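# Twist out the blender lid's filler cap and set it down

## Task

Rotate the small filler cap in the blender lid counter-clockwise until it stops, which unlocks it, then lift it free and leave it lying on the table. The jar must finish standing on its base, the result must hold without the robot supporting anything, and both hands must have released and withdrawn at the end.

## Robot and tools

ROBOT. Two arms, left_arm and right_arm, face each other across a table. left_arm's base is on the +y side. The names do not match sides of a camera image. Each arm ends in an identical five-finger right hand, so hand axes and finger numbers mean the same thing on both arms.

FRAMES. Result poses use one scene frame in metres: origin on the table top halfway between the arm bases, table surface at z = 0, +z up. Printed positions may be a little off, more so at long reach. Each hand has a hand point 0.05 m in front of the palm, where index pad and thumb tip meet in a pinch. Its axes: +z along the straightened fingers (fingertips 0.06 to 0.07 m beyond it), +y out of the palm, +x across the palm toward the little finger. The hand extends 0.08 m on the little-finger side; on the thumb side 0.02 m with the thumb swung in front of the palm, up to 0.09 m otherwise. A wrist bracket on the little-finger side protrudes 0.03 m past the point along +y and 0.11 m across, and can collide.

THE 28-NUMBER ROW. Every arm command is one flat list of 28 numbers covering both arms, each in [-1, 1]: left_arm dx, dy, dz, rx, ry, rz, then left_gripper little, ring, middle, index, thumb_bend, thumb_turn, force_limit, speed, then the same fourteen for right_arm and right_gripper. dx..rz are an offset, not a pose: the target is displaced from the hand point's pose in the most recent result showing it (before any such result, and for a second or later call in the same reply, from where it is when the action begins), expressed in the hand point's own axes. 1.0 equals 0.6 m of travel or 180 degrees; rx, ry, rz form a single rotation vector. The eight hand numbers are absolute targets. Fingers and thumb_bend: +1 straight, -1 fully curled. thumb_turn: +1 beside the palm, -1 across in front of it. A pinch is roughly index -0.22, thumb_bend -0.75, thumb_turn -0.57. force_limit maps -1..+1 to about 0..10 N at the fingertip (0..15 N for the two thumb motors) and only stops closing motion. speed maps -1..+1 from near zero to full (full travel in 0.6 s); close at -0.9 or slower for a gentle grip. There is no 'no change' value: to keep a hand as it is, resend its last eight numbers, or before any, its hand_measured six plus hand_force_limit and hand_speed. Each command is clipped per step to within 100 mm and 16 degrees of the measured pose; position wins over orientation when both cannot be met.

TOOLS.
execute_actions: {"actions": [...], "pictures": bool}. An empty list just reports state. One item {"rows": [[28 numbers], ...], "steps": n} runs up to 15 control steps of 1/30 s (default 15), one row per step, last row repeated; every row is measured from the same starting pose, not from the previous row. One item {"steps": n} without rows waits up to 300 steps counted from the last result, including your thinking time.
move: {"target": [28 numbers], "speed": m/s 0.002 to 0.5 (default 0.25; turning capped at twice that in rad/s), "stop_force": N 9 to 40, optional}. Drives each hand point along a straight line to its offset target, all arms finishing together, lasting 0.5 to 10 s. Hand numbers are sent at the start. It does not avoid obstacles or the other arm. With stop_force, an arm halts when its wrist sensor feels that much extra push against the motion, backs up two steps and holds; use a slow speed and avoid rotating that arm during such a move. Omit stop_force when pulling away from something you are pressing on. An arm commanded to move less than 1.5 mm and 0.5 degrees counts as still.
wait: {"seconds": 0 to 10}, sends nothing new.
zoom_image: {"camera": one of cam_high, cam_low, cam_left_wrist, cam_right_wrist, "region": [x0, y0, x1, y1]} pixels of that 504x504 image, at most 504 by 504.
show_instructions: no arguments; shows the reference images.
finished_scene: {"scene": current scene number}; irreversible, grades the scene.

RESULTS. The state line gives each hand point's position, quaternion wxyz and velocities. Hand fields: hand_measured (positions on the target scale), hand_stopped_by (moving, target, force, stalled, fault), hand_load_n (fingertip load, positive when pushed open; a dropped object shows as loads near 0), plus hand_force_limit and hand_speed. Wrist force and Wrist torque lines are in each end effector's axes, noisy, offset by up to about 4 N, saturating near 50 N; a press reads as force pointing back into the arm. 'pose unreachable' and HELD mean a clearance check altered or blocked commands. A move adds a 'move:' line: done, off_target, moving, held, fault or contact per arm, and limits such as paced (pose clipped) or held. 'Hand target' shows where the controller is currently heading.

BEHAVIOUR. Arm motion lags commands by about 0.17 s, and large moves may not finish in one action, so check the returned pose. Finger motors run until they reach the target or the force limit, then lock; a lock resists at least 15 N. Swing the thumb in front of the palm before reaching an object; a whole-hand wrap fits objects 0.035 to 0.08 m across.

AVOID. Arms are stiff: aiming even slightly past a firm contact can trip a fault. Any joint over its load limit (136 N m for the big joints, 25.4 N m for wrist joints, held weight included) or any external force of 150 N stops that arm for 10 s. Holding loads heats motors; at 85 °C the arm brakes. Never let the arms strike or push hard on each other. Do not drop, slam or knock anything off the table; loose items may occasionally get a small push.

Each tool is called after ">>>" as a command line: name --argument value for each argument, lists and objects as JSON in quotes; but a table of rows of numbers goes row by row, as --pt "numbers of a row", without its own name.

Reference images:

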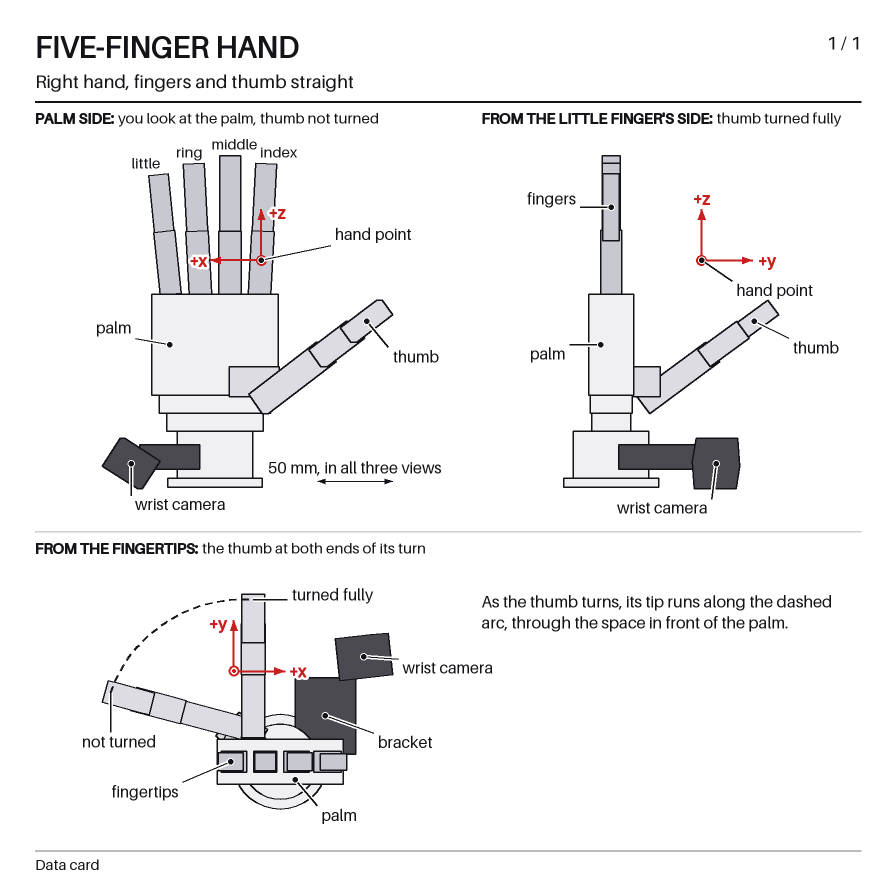

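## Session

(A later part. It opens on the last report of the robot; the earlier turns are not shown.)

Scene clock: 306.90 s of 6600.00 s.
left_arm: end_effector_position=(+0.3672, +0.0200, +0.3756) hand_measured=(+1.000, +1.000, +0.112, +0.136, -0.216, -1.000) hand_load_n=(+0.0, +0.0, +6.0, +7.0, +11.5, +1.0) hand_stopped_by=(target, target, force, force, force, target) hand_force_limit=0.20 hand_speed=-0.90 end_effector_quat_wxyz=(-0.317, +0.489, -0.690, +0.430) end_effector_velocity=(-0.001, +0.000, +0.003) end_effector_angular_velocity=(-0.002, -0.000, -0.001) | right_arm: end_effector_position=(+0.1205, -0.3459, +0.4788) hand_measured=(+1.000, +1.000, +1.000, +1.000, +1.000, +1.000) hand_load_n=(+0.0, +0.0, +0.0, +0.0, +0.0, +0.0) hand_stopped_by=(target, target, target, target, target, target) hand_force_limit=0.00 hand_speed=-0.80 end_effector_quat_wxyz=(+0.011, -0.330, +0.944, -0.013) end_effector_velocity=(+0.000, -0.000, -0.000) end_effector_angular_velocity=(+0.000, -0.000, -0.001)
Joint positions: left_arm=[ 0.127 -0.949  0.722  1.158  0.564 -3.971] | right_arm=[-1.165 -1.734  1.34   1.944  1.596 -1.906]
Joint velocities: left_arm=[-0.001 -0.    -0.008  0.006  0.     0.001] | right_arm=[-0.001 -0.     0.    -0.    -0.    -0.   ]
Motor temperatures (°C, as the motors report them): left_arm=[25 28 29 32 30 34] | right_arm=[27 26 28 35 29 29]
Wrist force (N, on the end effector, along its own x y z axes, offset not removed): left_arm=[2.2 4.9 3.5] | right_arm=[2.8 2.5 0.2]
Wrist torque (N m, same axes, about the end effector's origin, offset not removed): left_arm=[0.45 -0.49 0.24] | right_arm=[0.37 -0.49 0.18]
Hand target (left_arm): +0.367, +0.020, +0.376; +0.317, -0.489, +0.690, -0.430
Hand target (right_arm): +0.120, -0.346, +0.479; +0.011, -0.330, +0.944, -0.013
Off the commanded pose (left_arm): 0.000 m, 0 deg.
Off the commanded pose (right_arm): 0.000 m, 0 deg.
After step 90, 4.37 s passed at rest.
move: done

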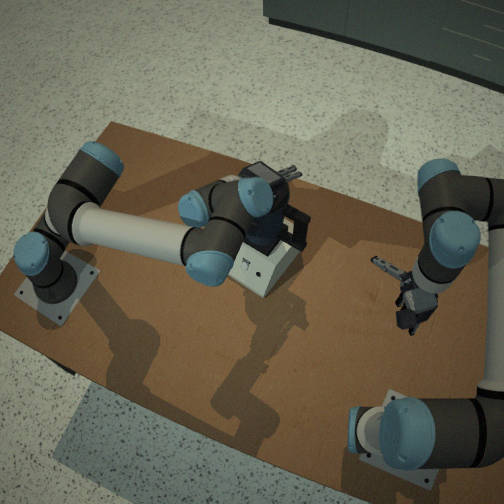

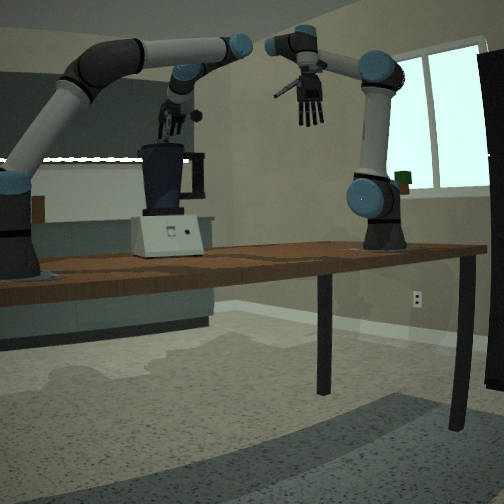

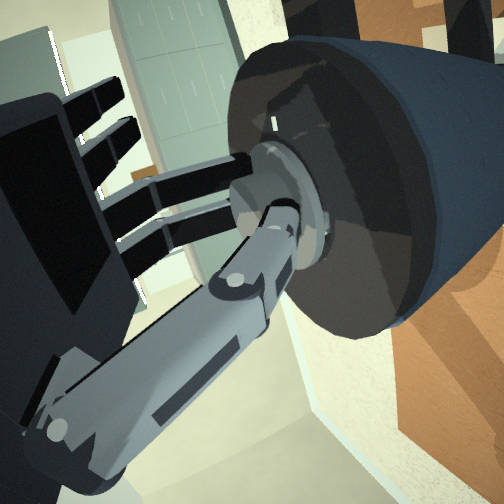

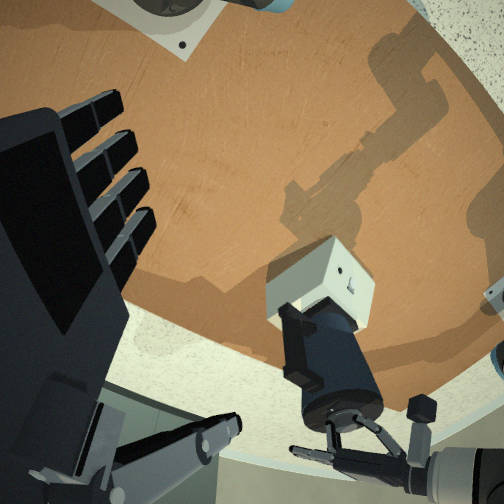

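>>> move --target '[0.0008,-0.009,-0.0043,0,0,0, 1,1,-0.3,-0.2,-0.7,-1,0.2,-0.9, 0,0,0,0,0,0, 1,1,1,1,1,1,0,-0.8]' --speed 0.01

>>> zoom_image --camera "cam_low" --region '[115, 100, 225, 230]'

Scene clock: 311.37 s of 6600.00 s.
left_arm: end_effector_position=(+0.3670, +0.0195, +0.3813) hand_measured=(+1.000, +1.000, +0.112, +0.136, -0.216, -1.000) hand_load_n=(+0.0, +0.0, +5.5, +7.0, +11.0, +1.5) hand_stopped_by=(target, target, force, force, force, target) hand_force_limit=0.20 hand_speed=-0.90 end_effector_quat_wxyz=(-0.317, +0.489, -0.690, +0.430) end_effector_velocity=(-0.000, -0.001, +0.003) end_effector_angular_velocity=(-0.001, +0.000, +0.000) | right_arm: end_effector_position=(+0.1205, -0.3459, +0.4788) hand_measured=(+1.000, +1.000, +1.000, +1.000, +1.000, +1.000) hand_load_n=(+0.0, +0.0, +0.0, +0.0, +0.0, +0.0) hand_stopped_by=(target, target, target, target, target, target) hand_force_limit=0.00 hand_speed=-0.80 end_effector_quat_wxyz=(+0.011, -0.330, +0.944, -0.013) end_effector_velocity=(-0.001, -0.000, -0.000) end_effector_angular_velocity=(-0.001, +0.002, +0.002)
Joint positions: left_arm=[ 0.127 -0.943  0.697  1.177  0.563 -3.972] | right_arm=[-1.165 -1.734  1.34   1.944  1.596 -1.906]
Joint velocities: left_arm=[-0.     0.004 -0.015  0.01  -0.    -0.001] | right_arm=[ 0.001 -0.     0.001  0.002  0.    -0.   ]
Motor temperatures (°C, as the motors report them): left_arm=[25 28 29 32 30 34] | right_arm=[27 26 28 35 29 29]
Wrist force (N, on the end effector, along its own x y z axes, offset not removed): left_arm=[-0.7 3.6 5.5] | right_arm=[2.4 1.8 0.7]
Wrist torque (N m, same axes, about the end effector's origin, offset not removed): left_arm=[0.27 -0.28 0.01] | right_arm=[0.29 -0.45 0.09]
Hand target (left_arm): +0.367, +0.019, +0.382; +0.317, -0.489, +0.690, -0.430
Hand target (right_arm): +0.120, -0.346, +0.479; +0.011, -0.330, +0.944, -0.013
Off the commanded pose (left_arm): 0.000 m, 0 deg.
Off the commanded pose (right_arm): 0.000 m, 0 deg.
After step 90, 0.67 s passed at rest.
move: done

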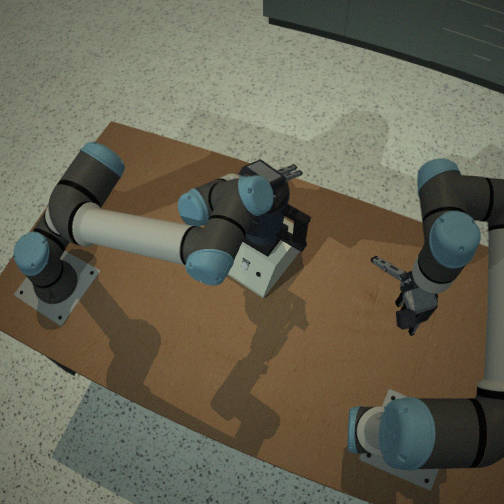

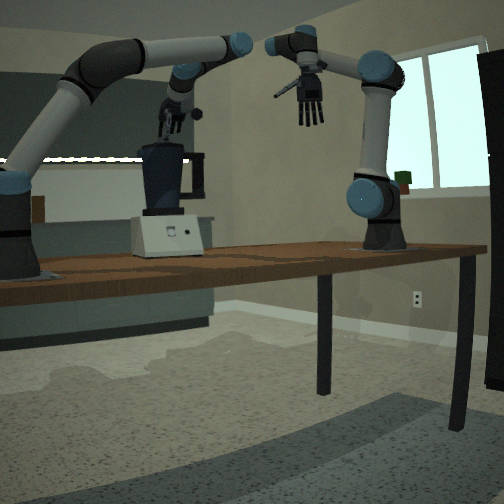

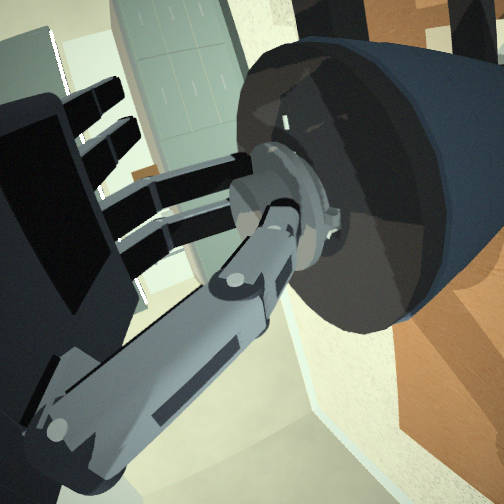

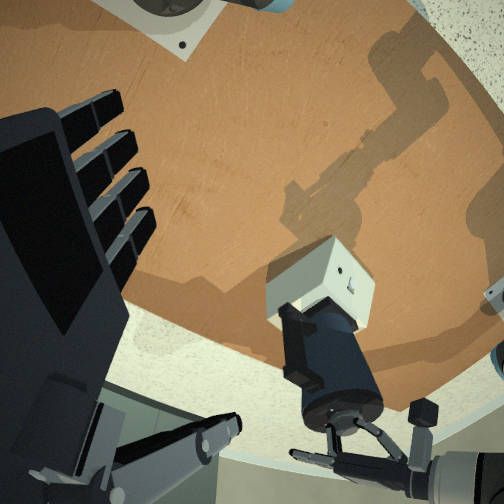

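Region (115, 100, 225, 230) of cam_low's 504x504 image, scaled by 3.877, with more detail than that image has; it fills the left 426 columns of this view, and the rest is white.

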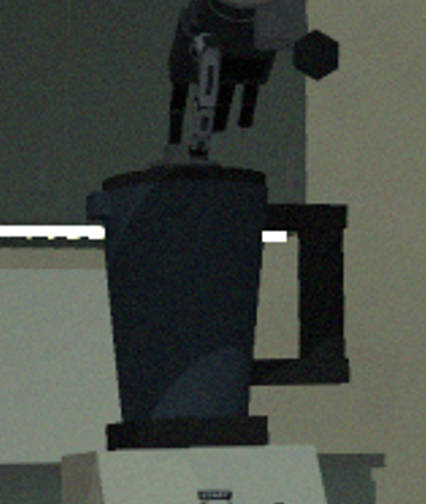

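The cap is sliding out while the jar stays put. Continue lifting.

>>> move --target '[0,-0.0452,-0.0214,0,0,0, 1,1,-0.3,-0.2,-0.7,-1,0.2,-0.9, 0,0,0,0,0,0, 1,1,1,1,1,1,0,-0.8]' --speed 0.02

>>> zoom_image --camera "cam_low" --region '[115, 70, 215, 170]'

Scene clock: 316.67 s of 6600.00 s.
left_arm: end_effector_position=(+0.3668, +0.0191, +0.4110) hand_measured=(+1.000, +1.000, +0.112, +0.136, -0.216, -1.000) hand_load_n=(+0.0, +0.0, +5.5, +7.5, +10.5, +0.5) hand_stopped_by=(target, target, force, force, force, target) hand_force_limit=0.20 hand_speed=-0.90 end_effector_quat_wxyz=(-0.317, +0.489, -0.690, +0.430) end_effector_velocity=(-0.000, -0.001, +0.002) end_effector_angular_velocity=(+0.000, +0.001, +0.001) | right_arm: end_effector_position=(+0.1205, -0.3459, +0.4788) hand_measured=(+1.000, +1.000, +1.000, +1.000, +1.000, +1.000) hand_load_n=(+0.0, +0.0, +0.0, +0.0, +0.0, +0.0) hand_stopped_by=(target, target, target, target, target, target) hand_force_limit=0.00 hand_speed=-0.80 end_effector_quat_wxyz=(+0.011, -0.330, +0.944, -0.013) end_effector_velocity=(+0.000, -0.000, -0.000) end_effector_angular_velocity=(-0.000, +0.000, -0.000)
Joint positions: left_arm=[ 0.126 -0.907  0.558  1.281  0.563 -3.972] | right_arm=[-1.165 -1.734  1.34   1.944  1.596 -1.906]
Joint velocities: left_arm=[-0.     0.007 -0.017  0.013  0.    -0.003] | right_arm=[-0.  0.  0.  0. -0. -0.]
Motor temperatures (°C, as the motors report them): left_arm=[25 28 29 32 30 34] | right_arm=[27 26 28 35 29 29]
Wrist force (N, on the end effector, along its own x y z axes, offset not removed): left_arm=[2.2 -4.5 1.0] | right_arm=[3.8 1.4 0.7]
Wrist torque (N m, same axes, about the end effector's origin, offset not removed): left_arm=[-0.77 -0.27 0.09] | right_arm=[0.23 -0.64 0.14]
Hand target (left_arm): +0.367, +0.019, +0.411; +0.317, -0.489, +0.690, -0.430
Hand target (right_arm): +0.120, -0.346, +0.479; +0.011, -0.330, +0.944, -0.013
Off the commanded pose (left_arm): 0.000 m, 0 deg.
Off the commanded pose (right_arm): 0.000 m, 0 deg.
After step 90, 0.50 s passed at rest.
move: done

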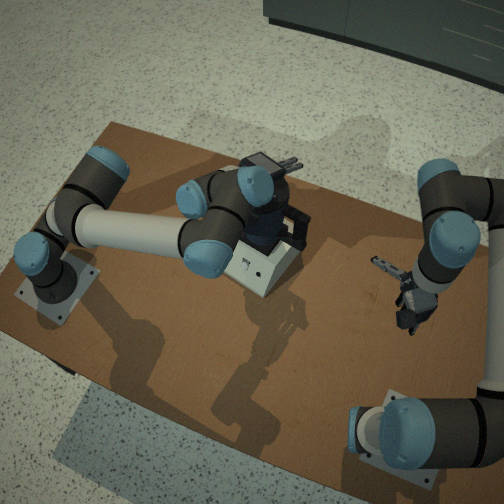

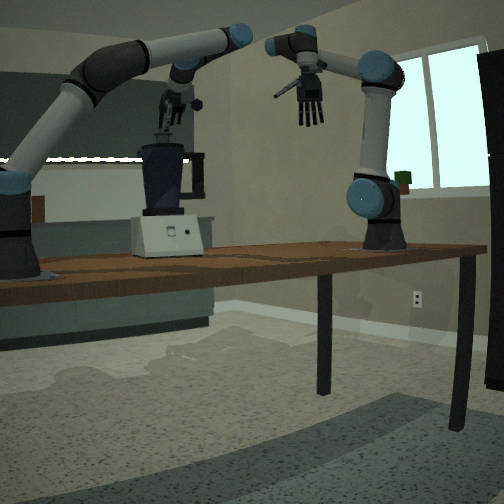

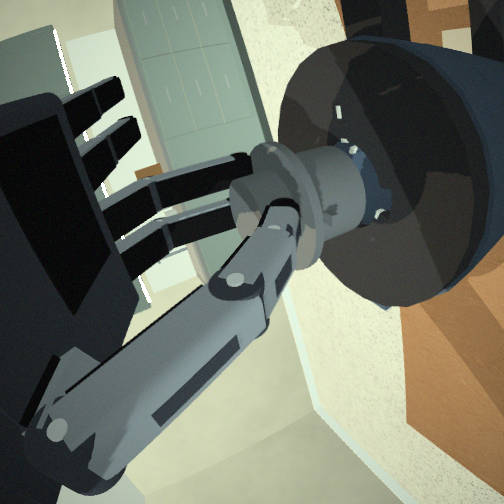

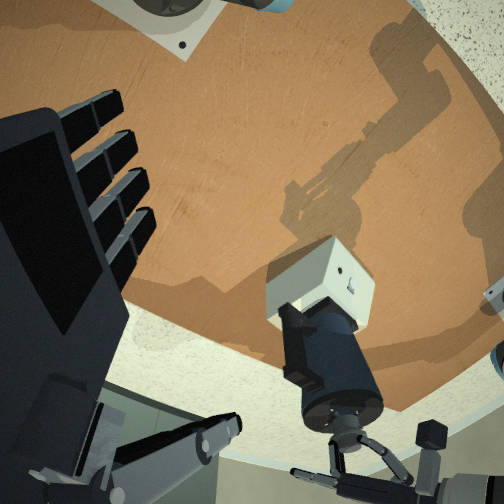

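Region (115, 70, 215, 170) of cam_low's 504x504 image, scaled by 5.040, with more detail than that image has.

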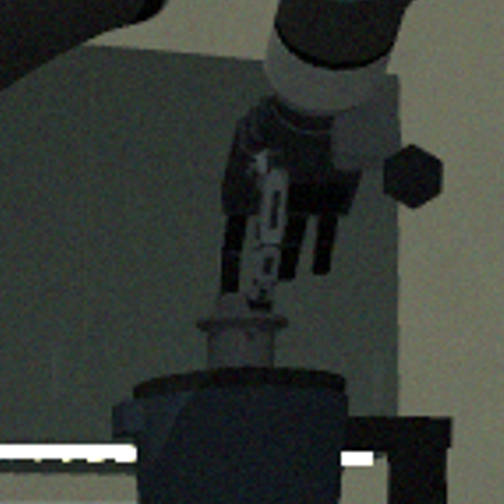

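>>> move --target '[0.1042,0.1338,-0.3395,0.0054,0.286,0.136, 1,1,-0.3,-0.2,-0.7,-1,0.2,-0.9, 0,0,0,0,0,0, 1,1,1,1,1,1,0,-0.8]' --speed 0.2

Scene clock: 339.20 s of 6600.00 s.
left_arm: end_effector_position=(+0.1400, +0.0294, +0.4245) hand_measured=(+1.000, +1.000, +0.112, +0.136, -0.216, -1.000) hand_load_n=(+0.0, +0.0, +5.5, +7.5, +10.5, +0.5) hand_stopped_by=(target, target, force, force, force, target) hand_force_limit=0.20 hand_speed=-0.90 end_effector_quat_wxyz=(-0.075, +0.100, -0.839, +0.529) end_effector_velocity=(-0.003, -0.000, +0.000) end_effector_angular_velocity=(-0.001, +0.000, -0.012) | right_arm: end_effector_position=(+0.1205, -0.3459, +0.4788) hand_measured=(+1.000, +1.000, +1.000, +1.000, +1.000, +1.000) hand_load_n=(+0.0, +0.0, +0.0, +0.0, +0.0, +0.0) hand_stopped_by=(target, target, target, target, target, target) hand_force_limit=0.00 hand_speed=-0.80 end_effector_quat_wxyz=(+0.011, -0.330, +0.944, -0.013) end_effector_velocity=(+0.000, +0.000, -0.000) end_effector_angular_velocity=(+0.001, -0.002, +0.001)
Joint positions: left_arm=[-0.146 -1.513  1.291  0.716  1.132 -3.345] | right_arm=[-1.165 -1.734  1.34   1.944  1.596 -1.906]
Joint velocities: left_arm=[-0.003 -0.003  0.003 -0.002  0.008  0.005] | right_arm=[ 0.    -0.    -0.    -0.001 -0.    -0.001]
Motor temperatures (°C, as the motors report them): left_arm=[25 28 29 32 30 34] | right_arm=[27 26 28 35 29 29]
Wrist force (N, on the end effector, along its own x y z axes, offset not removed): left_arm=[-0.9 2.4 -0.1] | right_arm=[3.4 2.1 1.8]
Wrist torque (N m, same axes, about the end effector's origin, offset not removed): left_arm=[0.40 0.28 0.18] | right_arm=[0.24 -0.71 0.19]
Hand target (left_arm): +0.140, +0.029, +0.425; +0.074, -0.100, +0.839, -0.529
Hand target (right_arm): +0.120, -0.346, +0.479; +0.011, -0.330, +0.944, -0.013
Off the commanded pose (left_arm): 0.000 m, 0 deg.
Off the commanded pose (right_arm): 0.000 m, 0 deg.
After step 90, 16.47 s passed at rest.
move: done

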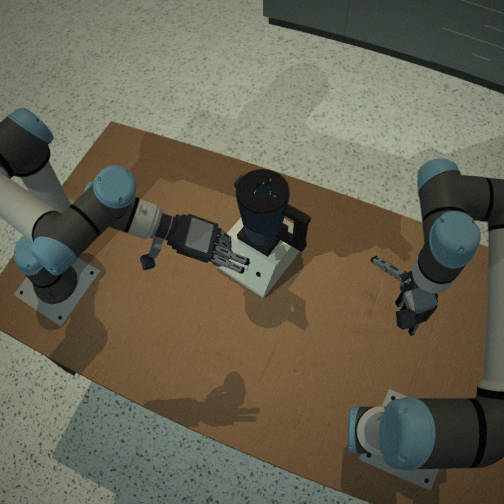

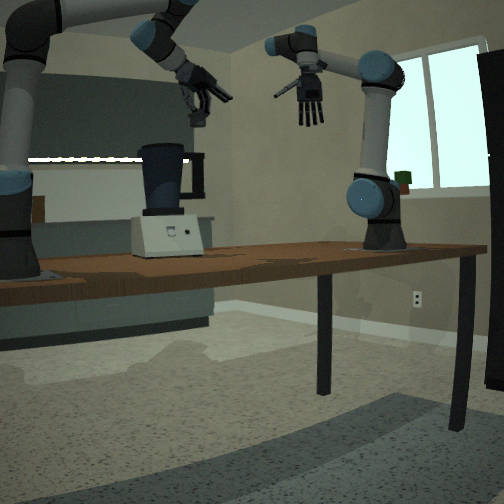

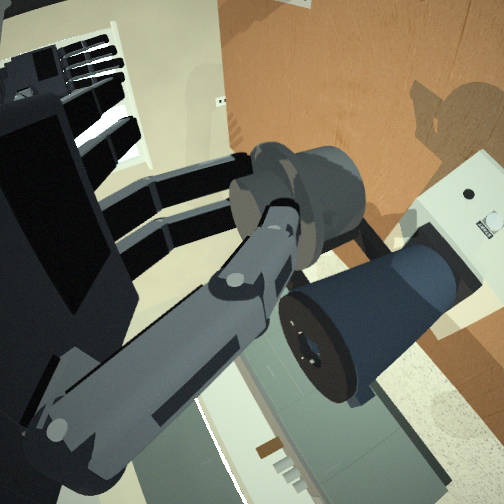

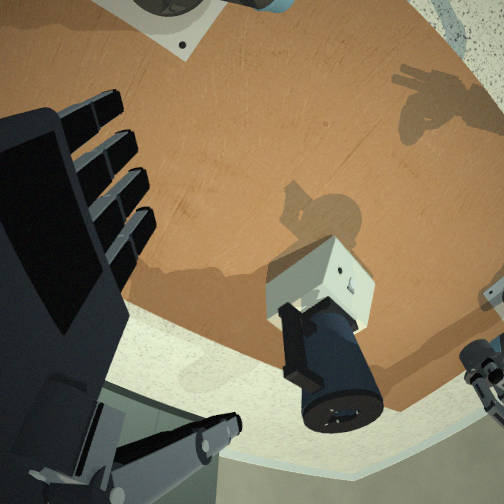

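>>> move --target '[0.0597,0.516,0.231,0,0,0, 1,1,-0.3,-0.2,-0.7,-1,0.2,-0.9, 0,0,0,0,0,0, 1,1,1,1,1,1,0,-0.8]' --speed 0.25

>>> zoom_image --camera "cam_low" --region '[150, 180, 260, 290]'

Scene clock: 346.93 s of 6600.00 s.
left_arm: end_effector_position=(+0.1095, +0.0292, +0.0850) hand_measured=(+1.000, +1.000, +0.112, +0.136, -0.216, -1.000) hand_load_n=(+0.0, +0.0, +5.5, +7.5, +10.5, +0.5) hand_stopped_by=(target, target, force, force, force, target) hand_force_limit=0.20 hand_speed=-0.90 end_effector_quat_wxyz=(-0.075, +0.100, -0.839, +0.529) end_effector_velocity=(-0.000, -0.001, -0.002) end_effector_angular_velocity=(-0.002, -0.000, -0.000) | right_arm: end_effector_position=(+0.1205, -0.3459, +0.4788) hand_measured=(+1.000, +1.000, +1.000, +1.000, +1.000, +1.000) hand_load_n=(+0.0, +0.0, +0.0, +0.0, +0.0, +0.0) hand_stopped_by=(target, target, target, target, target, target) hand_force_limit=0.00 hand_speed=-0.80 end_effector_quat_wxyz=(+0.011, -0.330, +0.944, -0.013) end_effector_velocity=(-0.000, +0.000, -0.000) end_effector_angular_velocity=(+0.000, -0.001, +0.002)
Joint positions: left_arm=[-0.228 -1.337  2.005 -0.154  1.061 -3.39 ] | right_arm=[-1.165 -1.734  1.34   1.944  1.596 -1.906]
Joint velocities: left_arm=[ 0.     0.005  0.002 -0.01   0.     0.001] | right_arm=[ 0.002  0.     0.    -0.001 -0.    -0.   ]
Motor temperatures (°C, as the motors report them): left_arm=[25 28 29 32 30 34] | right_arm=[27 26 28 35 29 29]
Wrist force (N, on the end effector, along its own x y z axes, offset not removed): left_arm=[-1.4 -0.7 2.0] | right_arm=[2.5 1.9 -0.3]
Wrist torque (N m, same axes, about the end effector's origin, offset not removed): left_arm=[0.07 0.02 -0.06] | right_arm=[0.32 -0.40 0.13]
Hand target (left_arm): +0.110, +0.029, +0.085; +0.075, -0.100, +0.839, -0.529
Hand target (right_arm): +0.120, -0.346, +0.479; +0.011, -0.330, +0.944, -0.013
Off the commanded pose (left_arm): 0.000 m, 0 deg.
Off the commanded pose (right_arm): 0.000 m, 0 deg.
After step 90, 2.67 s passed at rest.
move: done

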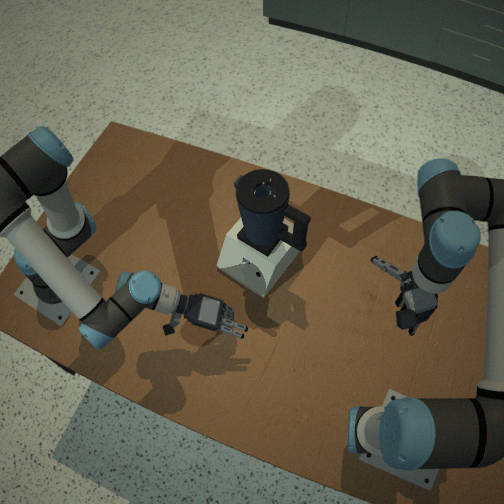

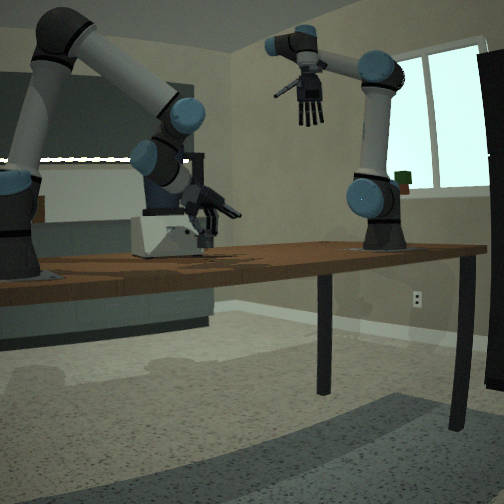

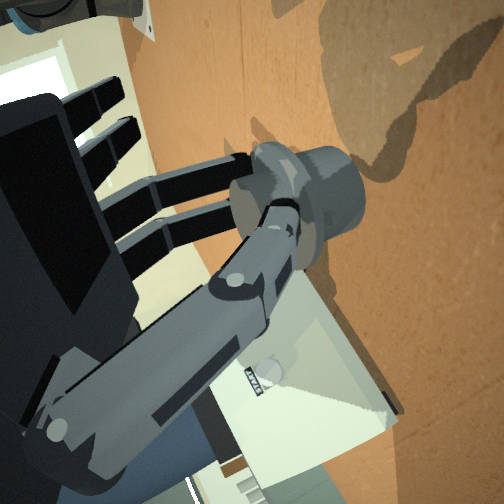

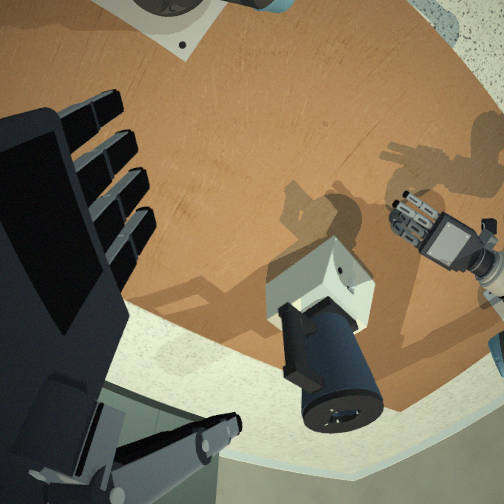

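Region (150, 180, 260, 290) of cam_low's 504x504 image, scaled by 4.582, with more detail than that image has.

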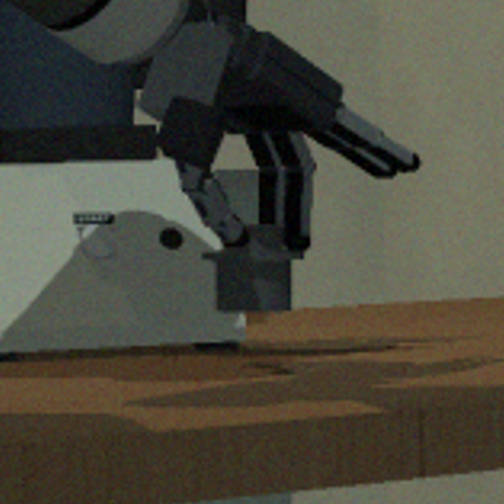

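>>> move --target '[0.0007,0.0331,0.0157,0,0,0, 1,1,-0.3,-0.2,-0.7,-1,0.2,-0.9, 0,0,0,0,0,0, 1,1,1,1,1,1,0,-0.8]' --speed 0.04 --stop_force 9

>>> move --target '[0.0005,0.0226,0.0107,0,0,0, 1,1,-0.3,-0.2,-0.7,-1,0.2,-0.9, 0,0,0,0,0,0, 1,1,1,1,1,1,0,-0.8]' --speed 0.005 --stop_force 9

Scene clock: 355.90 s of 6600.00 s.
left_arm: end_effector_position=(+0.1095, +0.0292, +0.0634) hand_measured=(+1.000, +1.000, +0.112, +0.136, -0.216, -1.000) hand_load_n=(+0.0, +0.0, +5.5, +7.5, +10.5, +0.5) hand_stopped_by=(target, target, force, force, force, target) hand_force_limit=0.20 hand_speed=-0.90 end_effector_quat_wxyz=(-0.075, +0.100, -0.839, +0.529) end_effector_velocity=(-0.000, +0.000, -0.003) end_effector_angular_velocity=(+0.001, -0.000, -0.000) | right_arm: end_effector_position=(+0.1205, -0.3459, +0.4788) hand_measured=(+1.000, +1.000, +1.000, +1.000, +1.000, +1.000) hand_load_n=(+0.0, +0.0, +0.0, +0.0, +0.0, +0.0) hand_stopped_by=(target, target, target, target, target, target) hand_force_limit=0.00 hand_speed=-0.80 end_effector_quat_wxyz=(+0.011, -0.330, +0.944, -0.013) end_effector_velocity=(+0.001, -0.000, -0.000) end_effector_angular_velocity=(+0.000, -0.001, -0.000)
Joint positions: left_arm=[-0.228 -1.301  2.028 -0.213  1.061 -3.39 ] | right_arm=[-1.165 -1.734  1.34   1.944  1.596 -1.906]
Joint velocities: left_arm=[-0.001  0.006  0.003 -0.007 -0.    -0.   ] | right_arm=[-0.001  0.     0.001 -0.002  0.    -0.001]
Motor temperatures (°C, as the motors report them): left_arm=[25 28 29 32 30 34] | right_arm=[27 26 28 35 29 29]
Wrist force (N, on the end effector, along its own x y z axes, offset not removed): left_arm=[1.6 1.5 0.5] | right_arm=[3.3 2.0 -0.5]
Wrist torque (N m, same axes, about the end effector's origin, offset not removed): left_arm=[0.34 -0.30 0.06] | right_arm=[0.37 -0.59 0.13]
Hand target (left_arm): +0.110, +0.029, +0.063; +0.075, -0.100, +0.839, -0.529
Hand target (right_arm): +0.120, -0.346, +0.479; +0.011, -0.330, +0.944, -0.013
Off the commanded pose (left_arm): 0.000 m, 0 deg.
Off the commanded pose (right_arm): 0.000 m, 0 deg.
After step 90, 5.03 s passed at rest.
move: done

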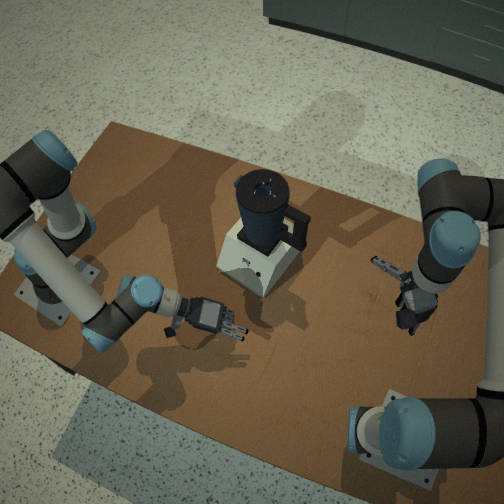

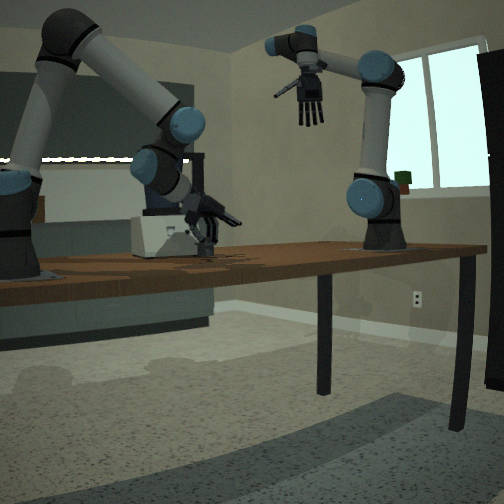

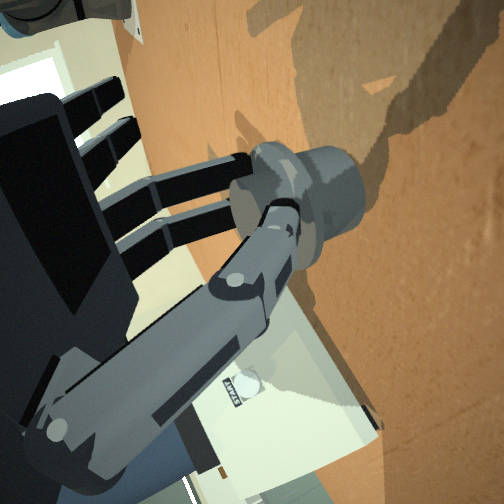

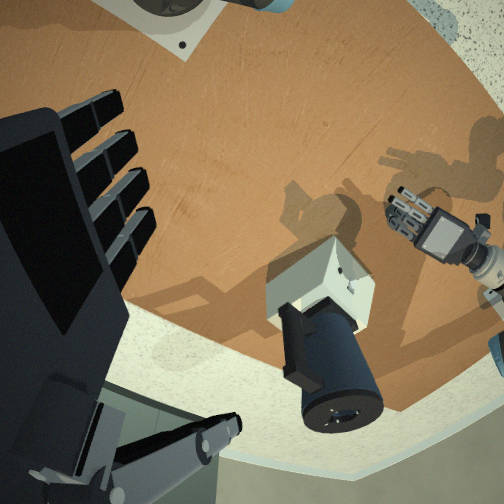

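Scene clock: 358.30 s of 6600.00 s.
left_arm: end_effector_position=(+0.1096, +0.0293, +0.0534) hand_measured=(+1.000, +1.000, +0.112, +0.136, -0.216, -1.000) hand_load_n=(+0.0, +0.0, +6.0, +9.0, +8.0, +1.5) hand_stopped_by=(target, target, force, force, force, target) hand_force_limit=0.20 hand_speed=-0.90 end_effector_quat_wxyz=(-0.075, +0.101, -0.839, +0.529) end_effector_velocity=(+0.000, +0.001, +0.001) end_effector_angular_velocity=(+0.004, -0.001, -0.001) | right_arm: end_effector_position=(+0.1205, -0.3459, +0.4788) hand_measured=(+1.000, +1.000, +1.000, +1.000, +1.000, +1.000) hand_load_n=(+0.0, +0.0, +0.0, +0.0, +0.0, +0.0) hand_stopped_by=(target, target, target, target, target, target) hand_force_limit=0.00 hand_speed=-0.80 end_effector_quat_wxyz=(+0.011, -0.330, +0.944, -0.013) end_effector_velocity=(-0.000, +0.000, -0.000) end_effector_angular_velocity=(-0.000, +0.000, +0.002)
Joint positions: left_arm=[-0.228 -1.283  2.038 -0.241  1.06  -3.39 ] | right_arm=[-1.165 -1.734  1.34   1.944  1.596 -1.906]
Joint velocities: left_arm=[-0.    -0.004 -0.001  0.009  0.001 -0.   ] | right_arm=[ 0.002  0.     0.001 -0.001  0.    -0.   ]
Motor temperatures (°C, as the motors report them): left_arm=[25 28 29 32 30 34] | right_arm=[27 26 28 35 29 29]
Wrist force (N, on the end effector, along its own x y z axes, offset not removed): left_arm=[-2.9 -15.5 -8.7] | right_arm=[2.7 2.6 0.2]
Wrist torque (N m, same axes, about the end effector's origin, offset not removed): left_arm=[0.37 -0.03 -0.25] | right_arm=[0.37 -0.49 0.14]
Hand target (left_arm): +0.110, +0.029, +0.054; +0.075, -0.100, +0.839, -0.529
Hand target (right_arm): +0.120, -0.346, +0.479; +0.011, -0.330, +0.944, -0.013
Off the commanded pose (left_arm): 0.005 m, 0 deg.
Off the commanded pose (right_arm): 0.000 m, 0 deg.
move: contact (left_arm)

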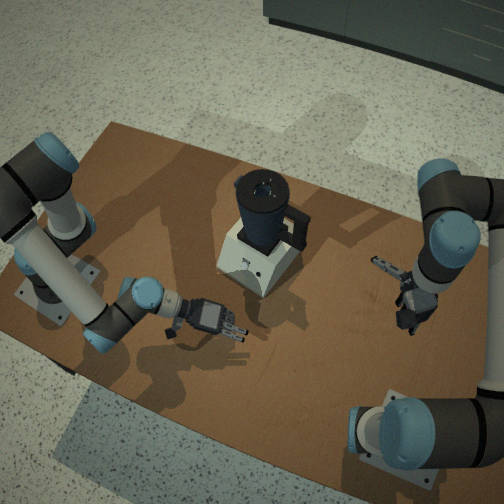

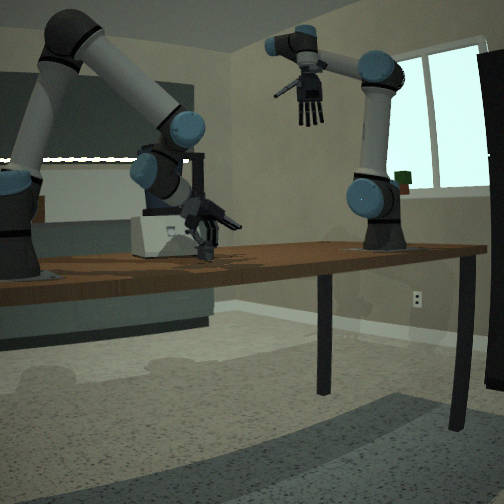

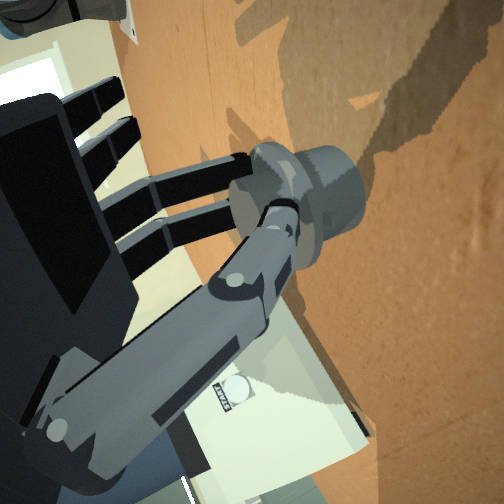

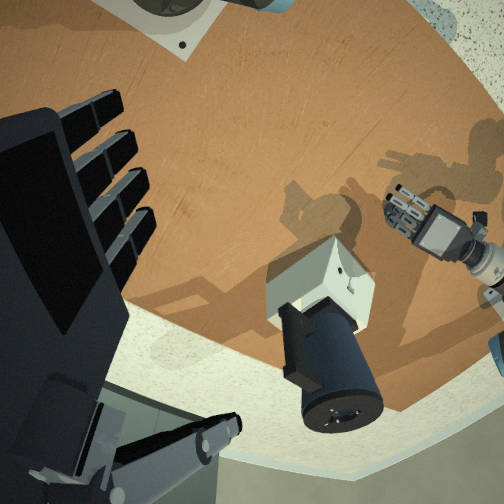

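>>> move --target '[0,-0.0012,-0.0006,0,0,0, 1,1,0.4,0.4,-0.1,-1,0.2,-0.6, 0,0,0,0,0,0, 1,1,1,1,1,1,0,-0.8]' --speed 0.005

>>> move --target '[0,-0.26,-0.25,0,0,0, 1,1,0.4,0.4,-0.1,-1,0.2,-0.6, 0,0,0,0,0,0, 1,1,1,1,1,1,0,-0.8]' --speed 0.2

Scene clock: 364.50 s of 6600.00 s.
left_arm: end_effector_position=(+0.1095, +0.0293, +0.0541) hand_measured=(+1.000, +1.000, +0.400, +0.400, -0.100, -1.000) hand_load_n=(+0.0, +0.0, +0.0, +0.0, +0.0, +0.0) hand_stopped_by=(target, target, target, target, target, target) hand_force_limit=0.20 hand_speed=-0.60 end_effector_quat_wxyz=(-0.075, +0.100, -0.839, +0.529) end_effector_velocity=(+0.000, +0.000, +0.000) end_effector_angular_velocity=(-0.001, -0.000, +0.001) | right_arm: end_effector_position=(+0.1205, -0.3459, +0.4788) hand_measured=(+1.000, +1.000, +1.000, +1.000, +1.000, +1.000) hand_load_n=(+0.0, +0.0, +0.0, +0.0, +0.0, +0.0) hand_stopped_by=(target, target, target, target, target, target) hand_force_limit=0.00 hand_speed=-0.80 end_effector_quat_wxyz=(+0.011, -0.330, +0.944, -0.013) end_effector_velocity=(+0.000, -0.000, -0.000) end_effector_angular_velocity=(+0.000, +0.000, -0.000)
Joint positions: left_arm=[-0.228 -1.284  2.037 -0.239  1.06  -3.39 ] | right_arm=[-1.165 -1.734  1.34   1.944  1.596 -1.906]
Joint velocities: left_arm=[-0.    -0.001  0.001 -0.001 -0.001 -0.   ] | right_arm=[-0. -0.  0. -0. -0. -0.]
Motor temperatures (°C, as the motors report them): left_arm=[25 28 29 32 30 34] | right_arm=[27 26 28 35 29 29]
Wrist force (N, on the end effector, along its own x y z axes, offset not removed): left_arm=[0.0 -4.1 3.3] | right_arm=[2.3 2.0 -0.1]
Wrist torque (N m, same axes, about the end effector's origin, offset not removed): left_arm=[-0.64 0.00 -0.17] | right_arm=[0.32 -0.39 0.15]
Hand target (left_arm): +0.110, +0.029, +0.054; +0.075, -0.101, +0.839, -0.529
Hand target (right_arm): +0.120, -0.346, +0.479; +0.011, -0.330, +0.944, -0.013
Off the commanded pose (left_arm): 0.000 m, 0 deg.
Off the commanded pose (right_arm): 0.000 m, 0 deg.
After step 90, 2.50 s passed at rest.
move: done

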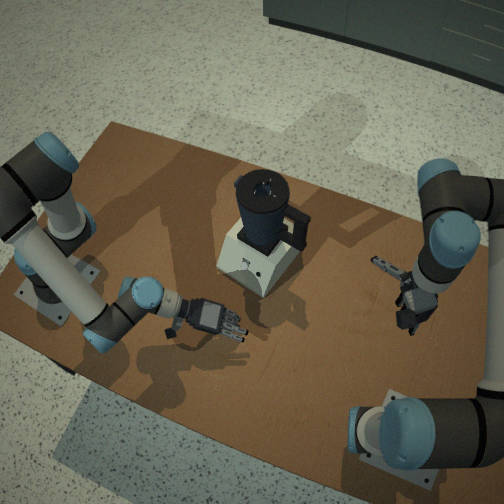

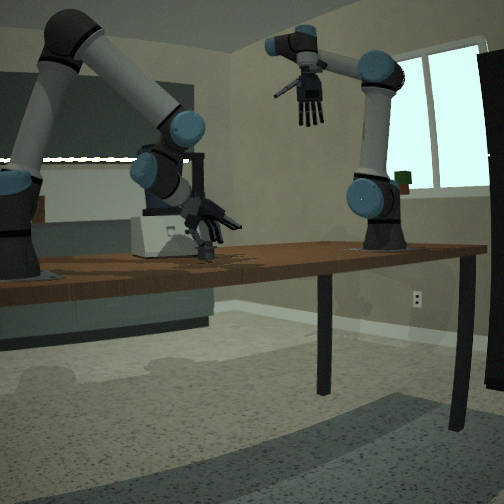

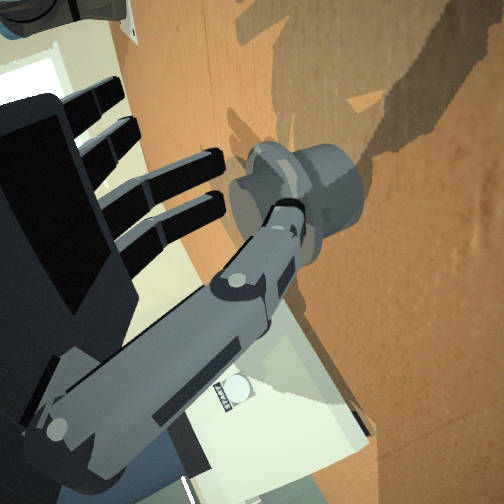

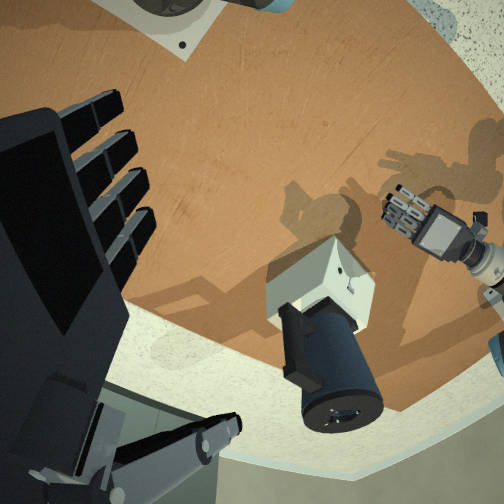

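Scene clock: 366.23 s of 6600.00 s.
left_arm: end_effector_position=(+0.0888, +0.0948, +0.2590) hand_measured=(+1.000, +1.000, +0.400, +0.400, -0.100, -1.000) hand_load_n=(+0.0, +0.0, +0.0, +0.0, +0.0, +0.0) hand_stopped_by=(target, target, target, target, target, target) hand_force_limit=0.20 hand_speed=-0.60 end_effector_quat_wxyz=(-0.074, +0.100, -0.839, +0.529) end_effector_velocity=(-0.001, +0.001, +0.003) end_effector_angular_velocity=(+0.001, +0.000, +0.000) | right_arm: end_effector_position=(+0.1205, -0.3459, +0.4788) hand_measured=(+1.000, +1.000, +1.000, +1.000, +1.000, +1.000) hand_load_n=(+0.0, +0.0, +0.0, +0.0, +0.0, +0.0) hand_stopped_by=(target, target, target, target, target, target) hand_force_limit=0.00 hand_speed=-0.80 end_effector_quat_wxyz=(+0.011, -0.330, +0.944, -0.013) end_effector_velocity=(-0.000, -0.000, -0.000) end_effector_angular_velocity=(-0.001, +0.002, -0.000)
Joint positions: left_arm=[-0.363 -1.677  1.884  0.352  0.944 -3.472] | right_arm=[-1.165 -1.734  1.34   1.944  1.596 -1.906]
Joint velocities: left_arm=[-0.005 -0.003 -0.005  0.011 -0.004 -0.004] | right_arm=[-0.    -0.     0.001  0.001 -0.    -0.   ]
Motor temperatures (°C, as the motors report them): left_arm=[25 28 29 32 30 34] | right_arm=[27 26 28 35 29 29]
Wrist force (N, on the end effector, along its own x y z axes, offset not removed): left_arm=[3.3 0.9 -3.7] | right_arm=[2.5 1.7 0.2]
Wrist torque (N m, same axes, about the end effector's origin, offset not removed): left_arm=[0.58 -0.49 0.22] | right_arm=[0.29 -0.46 0.13]
Hand target (left_arm): +0.089, +0.095, +0.259; +0.075, -0.101, +0.839, -0.529
Hand target (right_arm): +0.120, -0.346, +0.479; +0.011, -0.330, +0.944, -0.013
Off the commanded pose (left_arm): 0.000 m, 0 deg.
Off the commanded pose (right_arm): 0.000 m, 0 deg.
move: done

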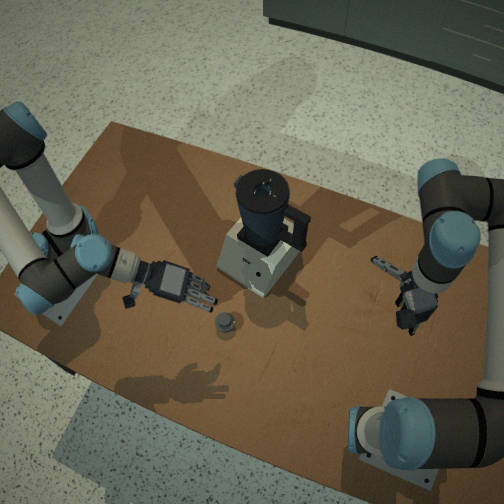

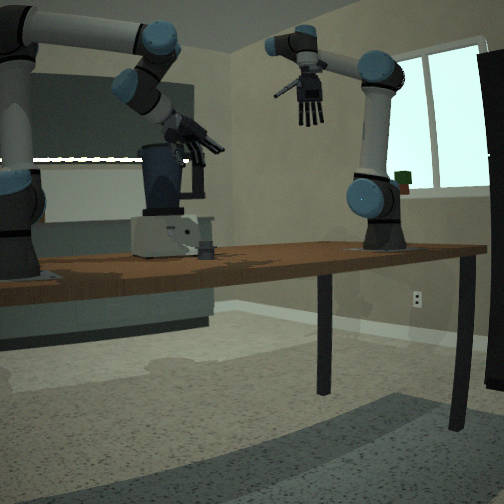

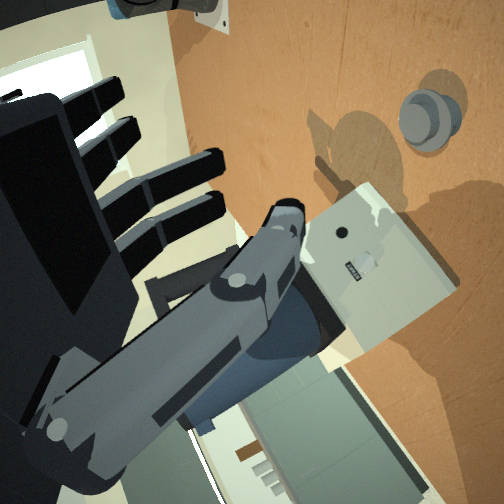

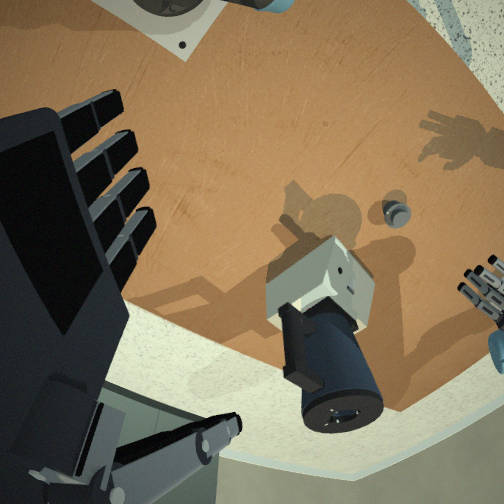

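The cap is resting on the table, the jar is on its base, and the hand is clear.

>>> finished_scene --scene 1

The scene is finished: the task was done.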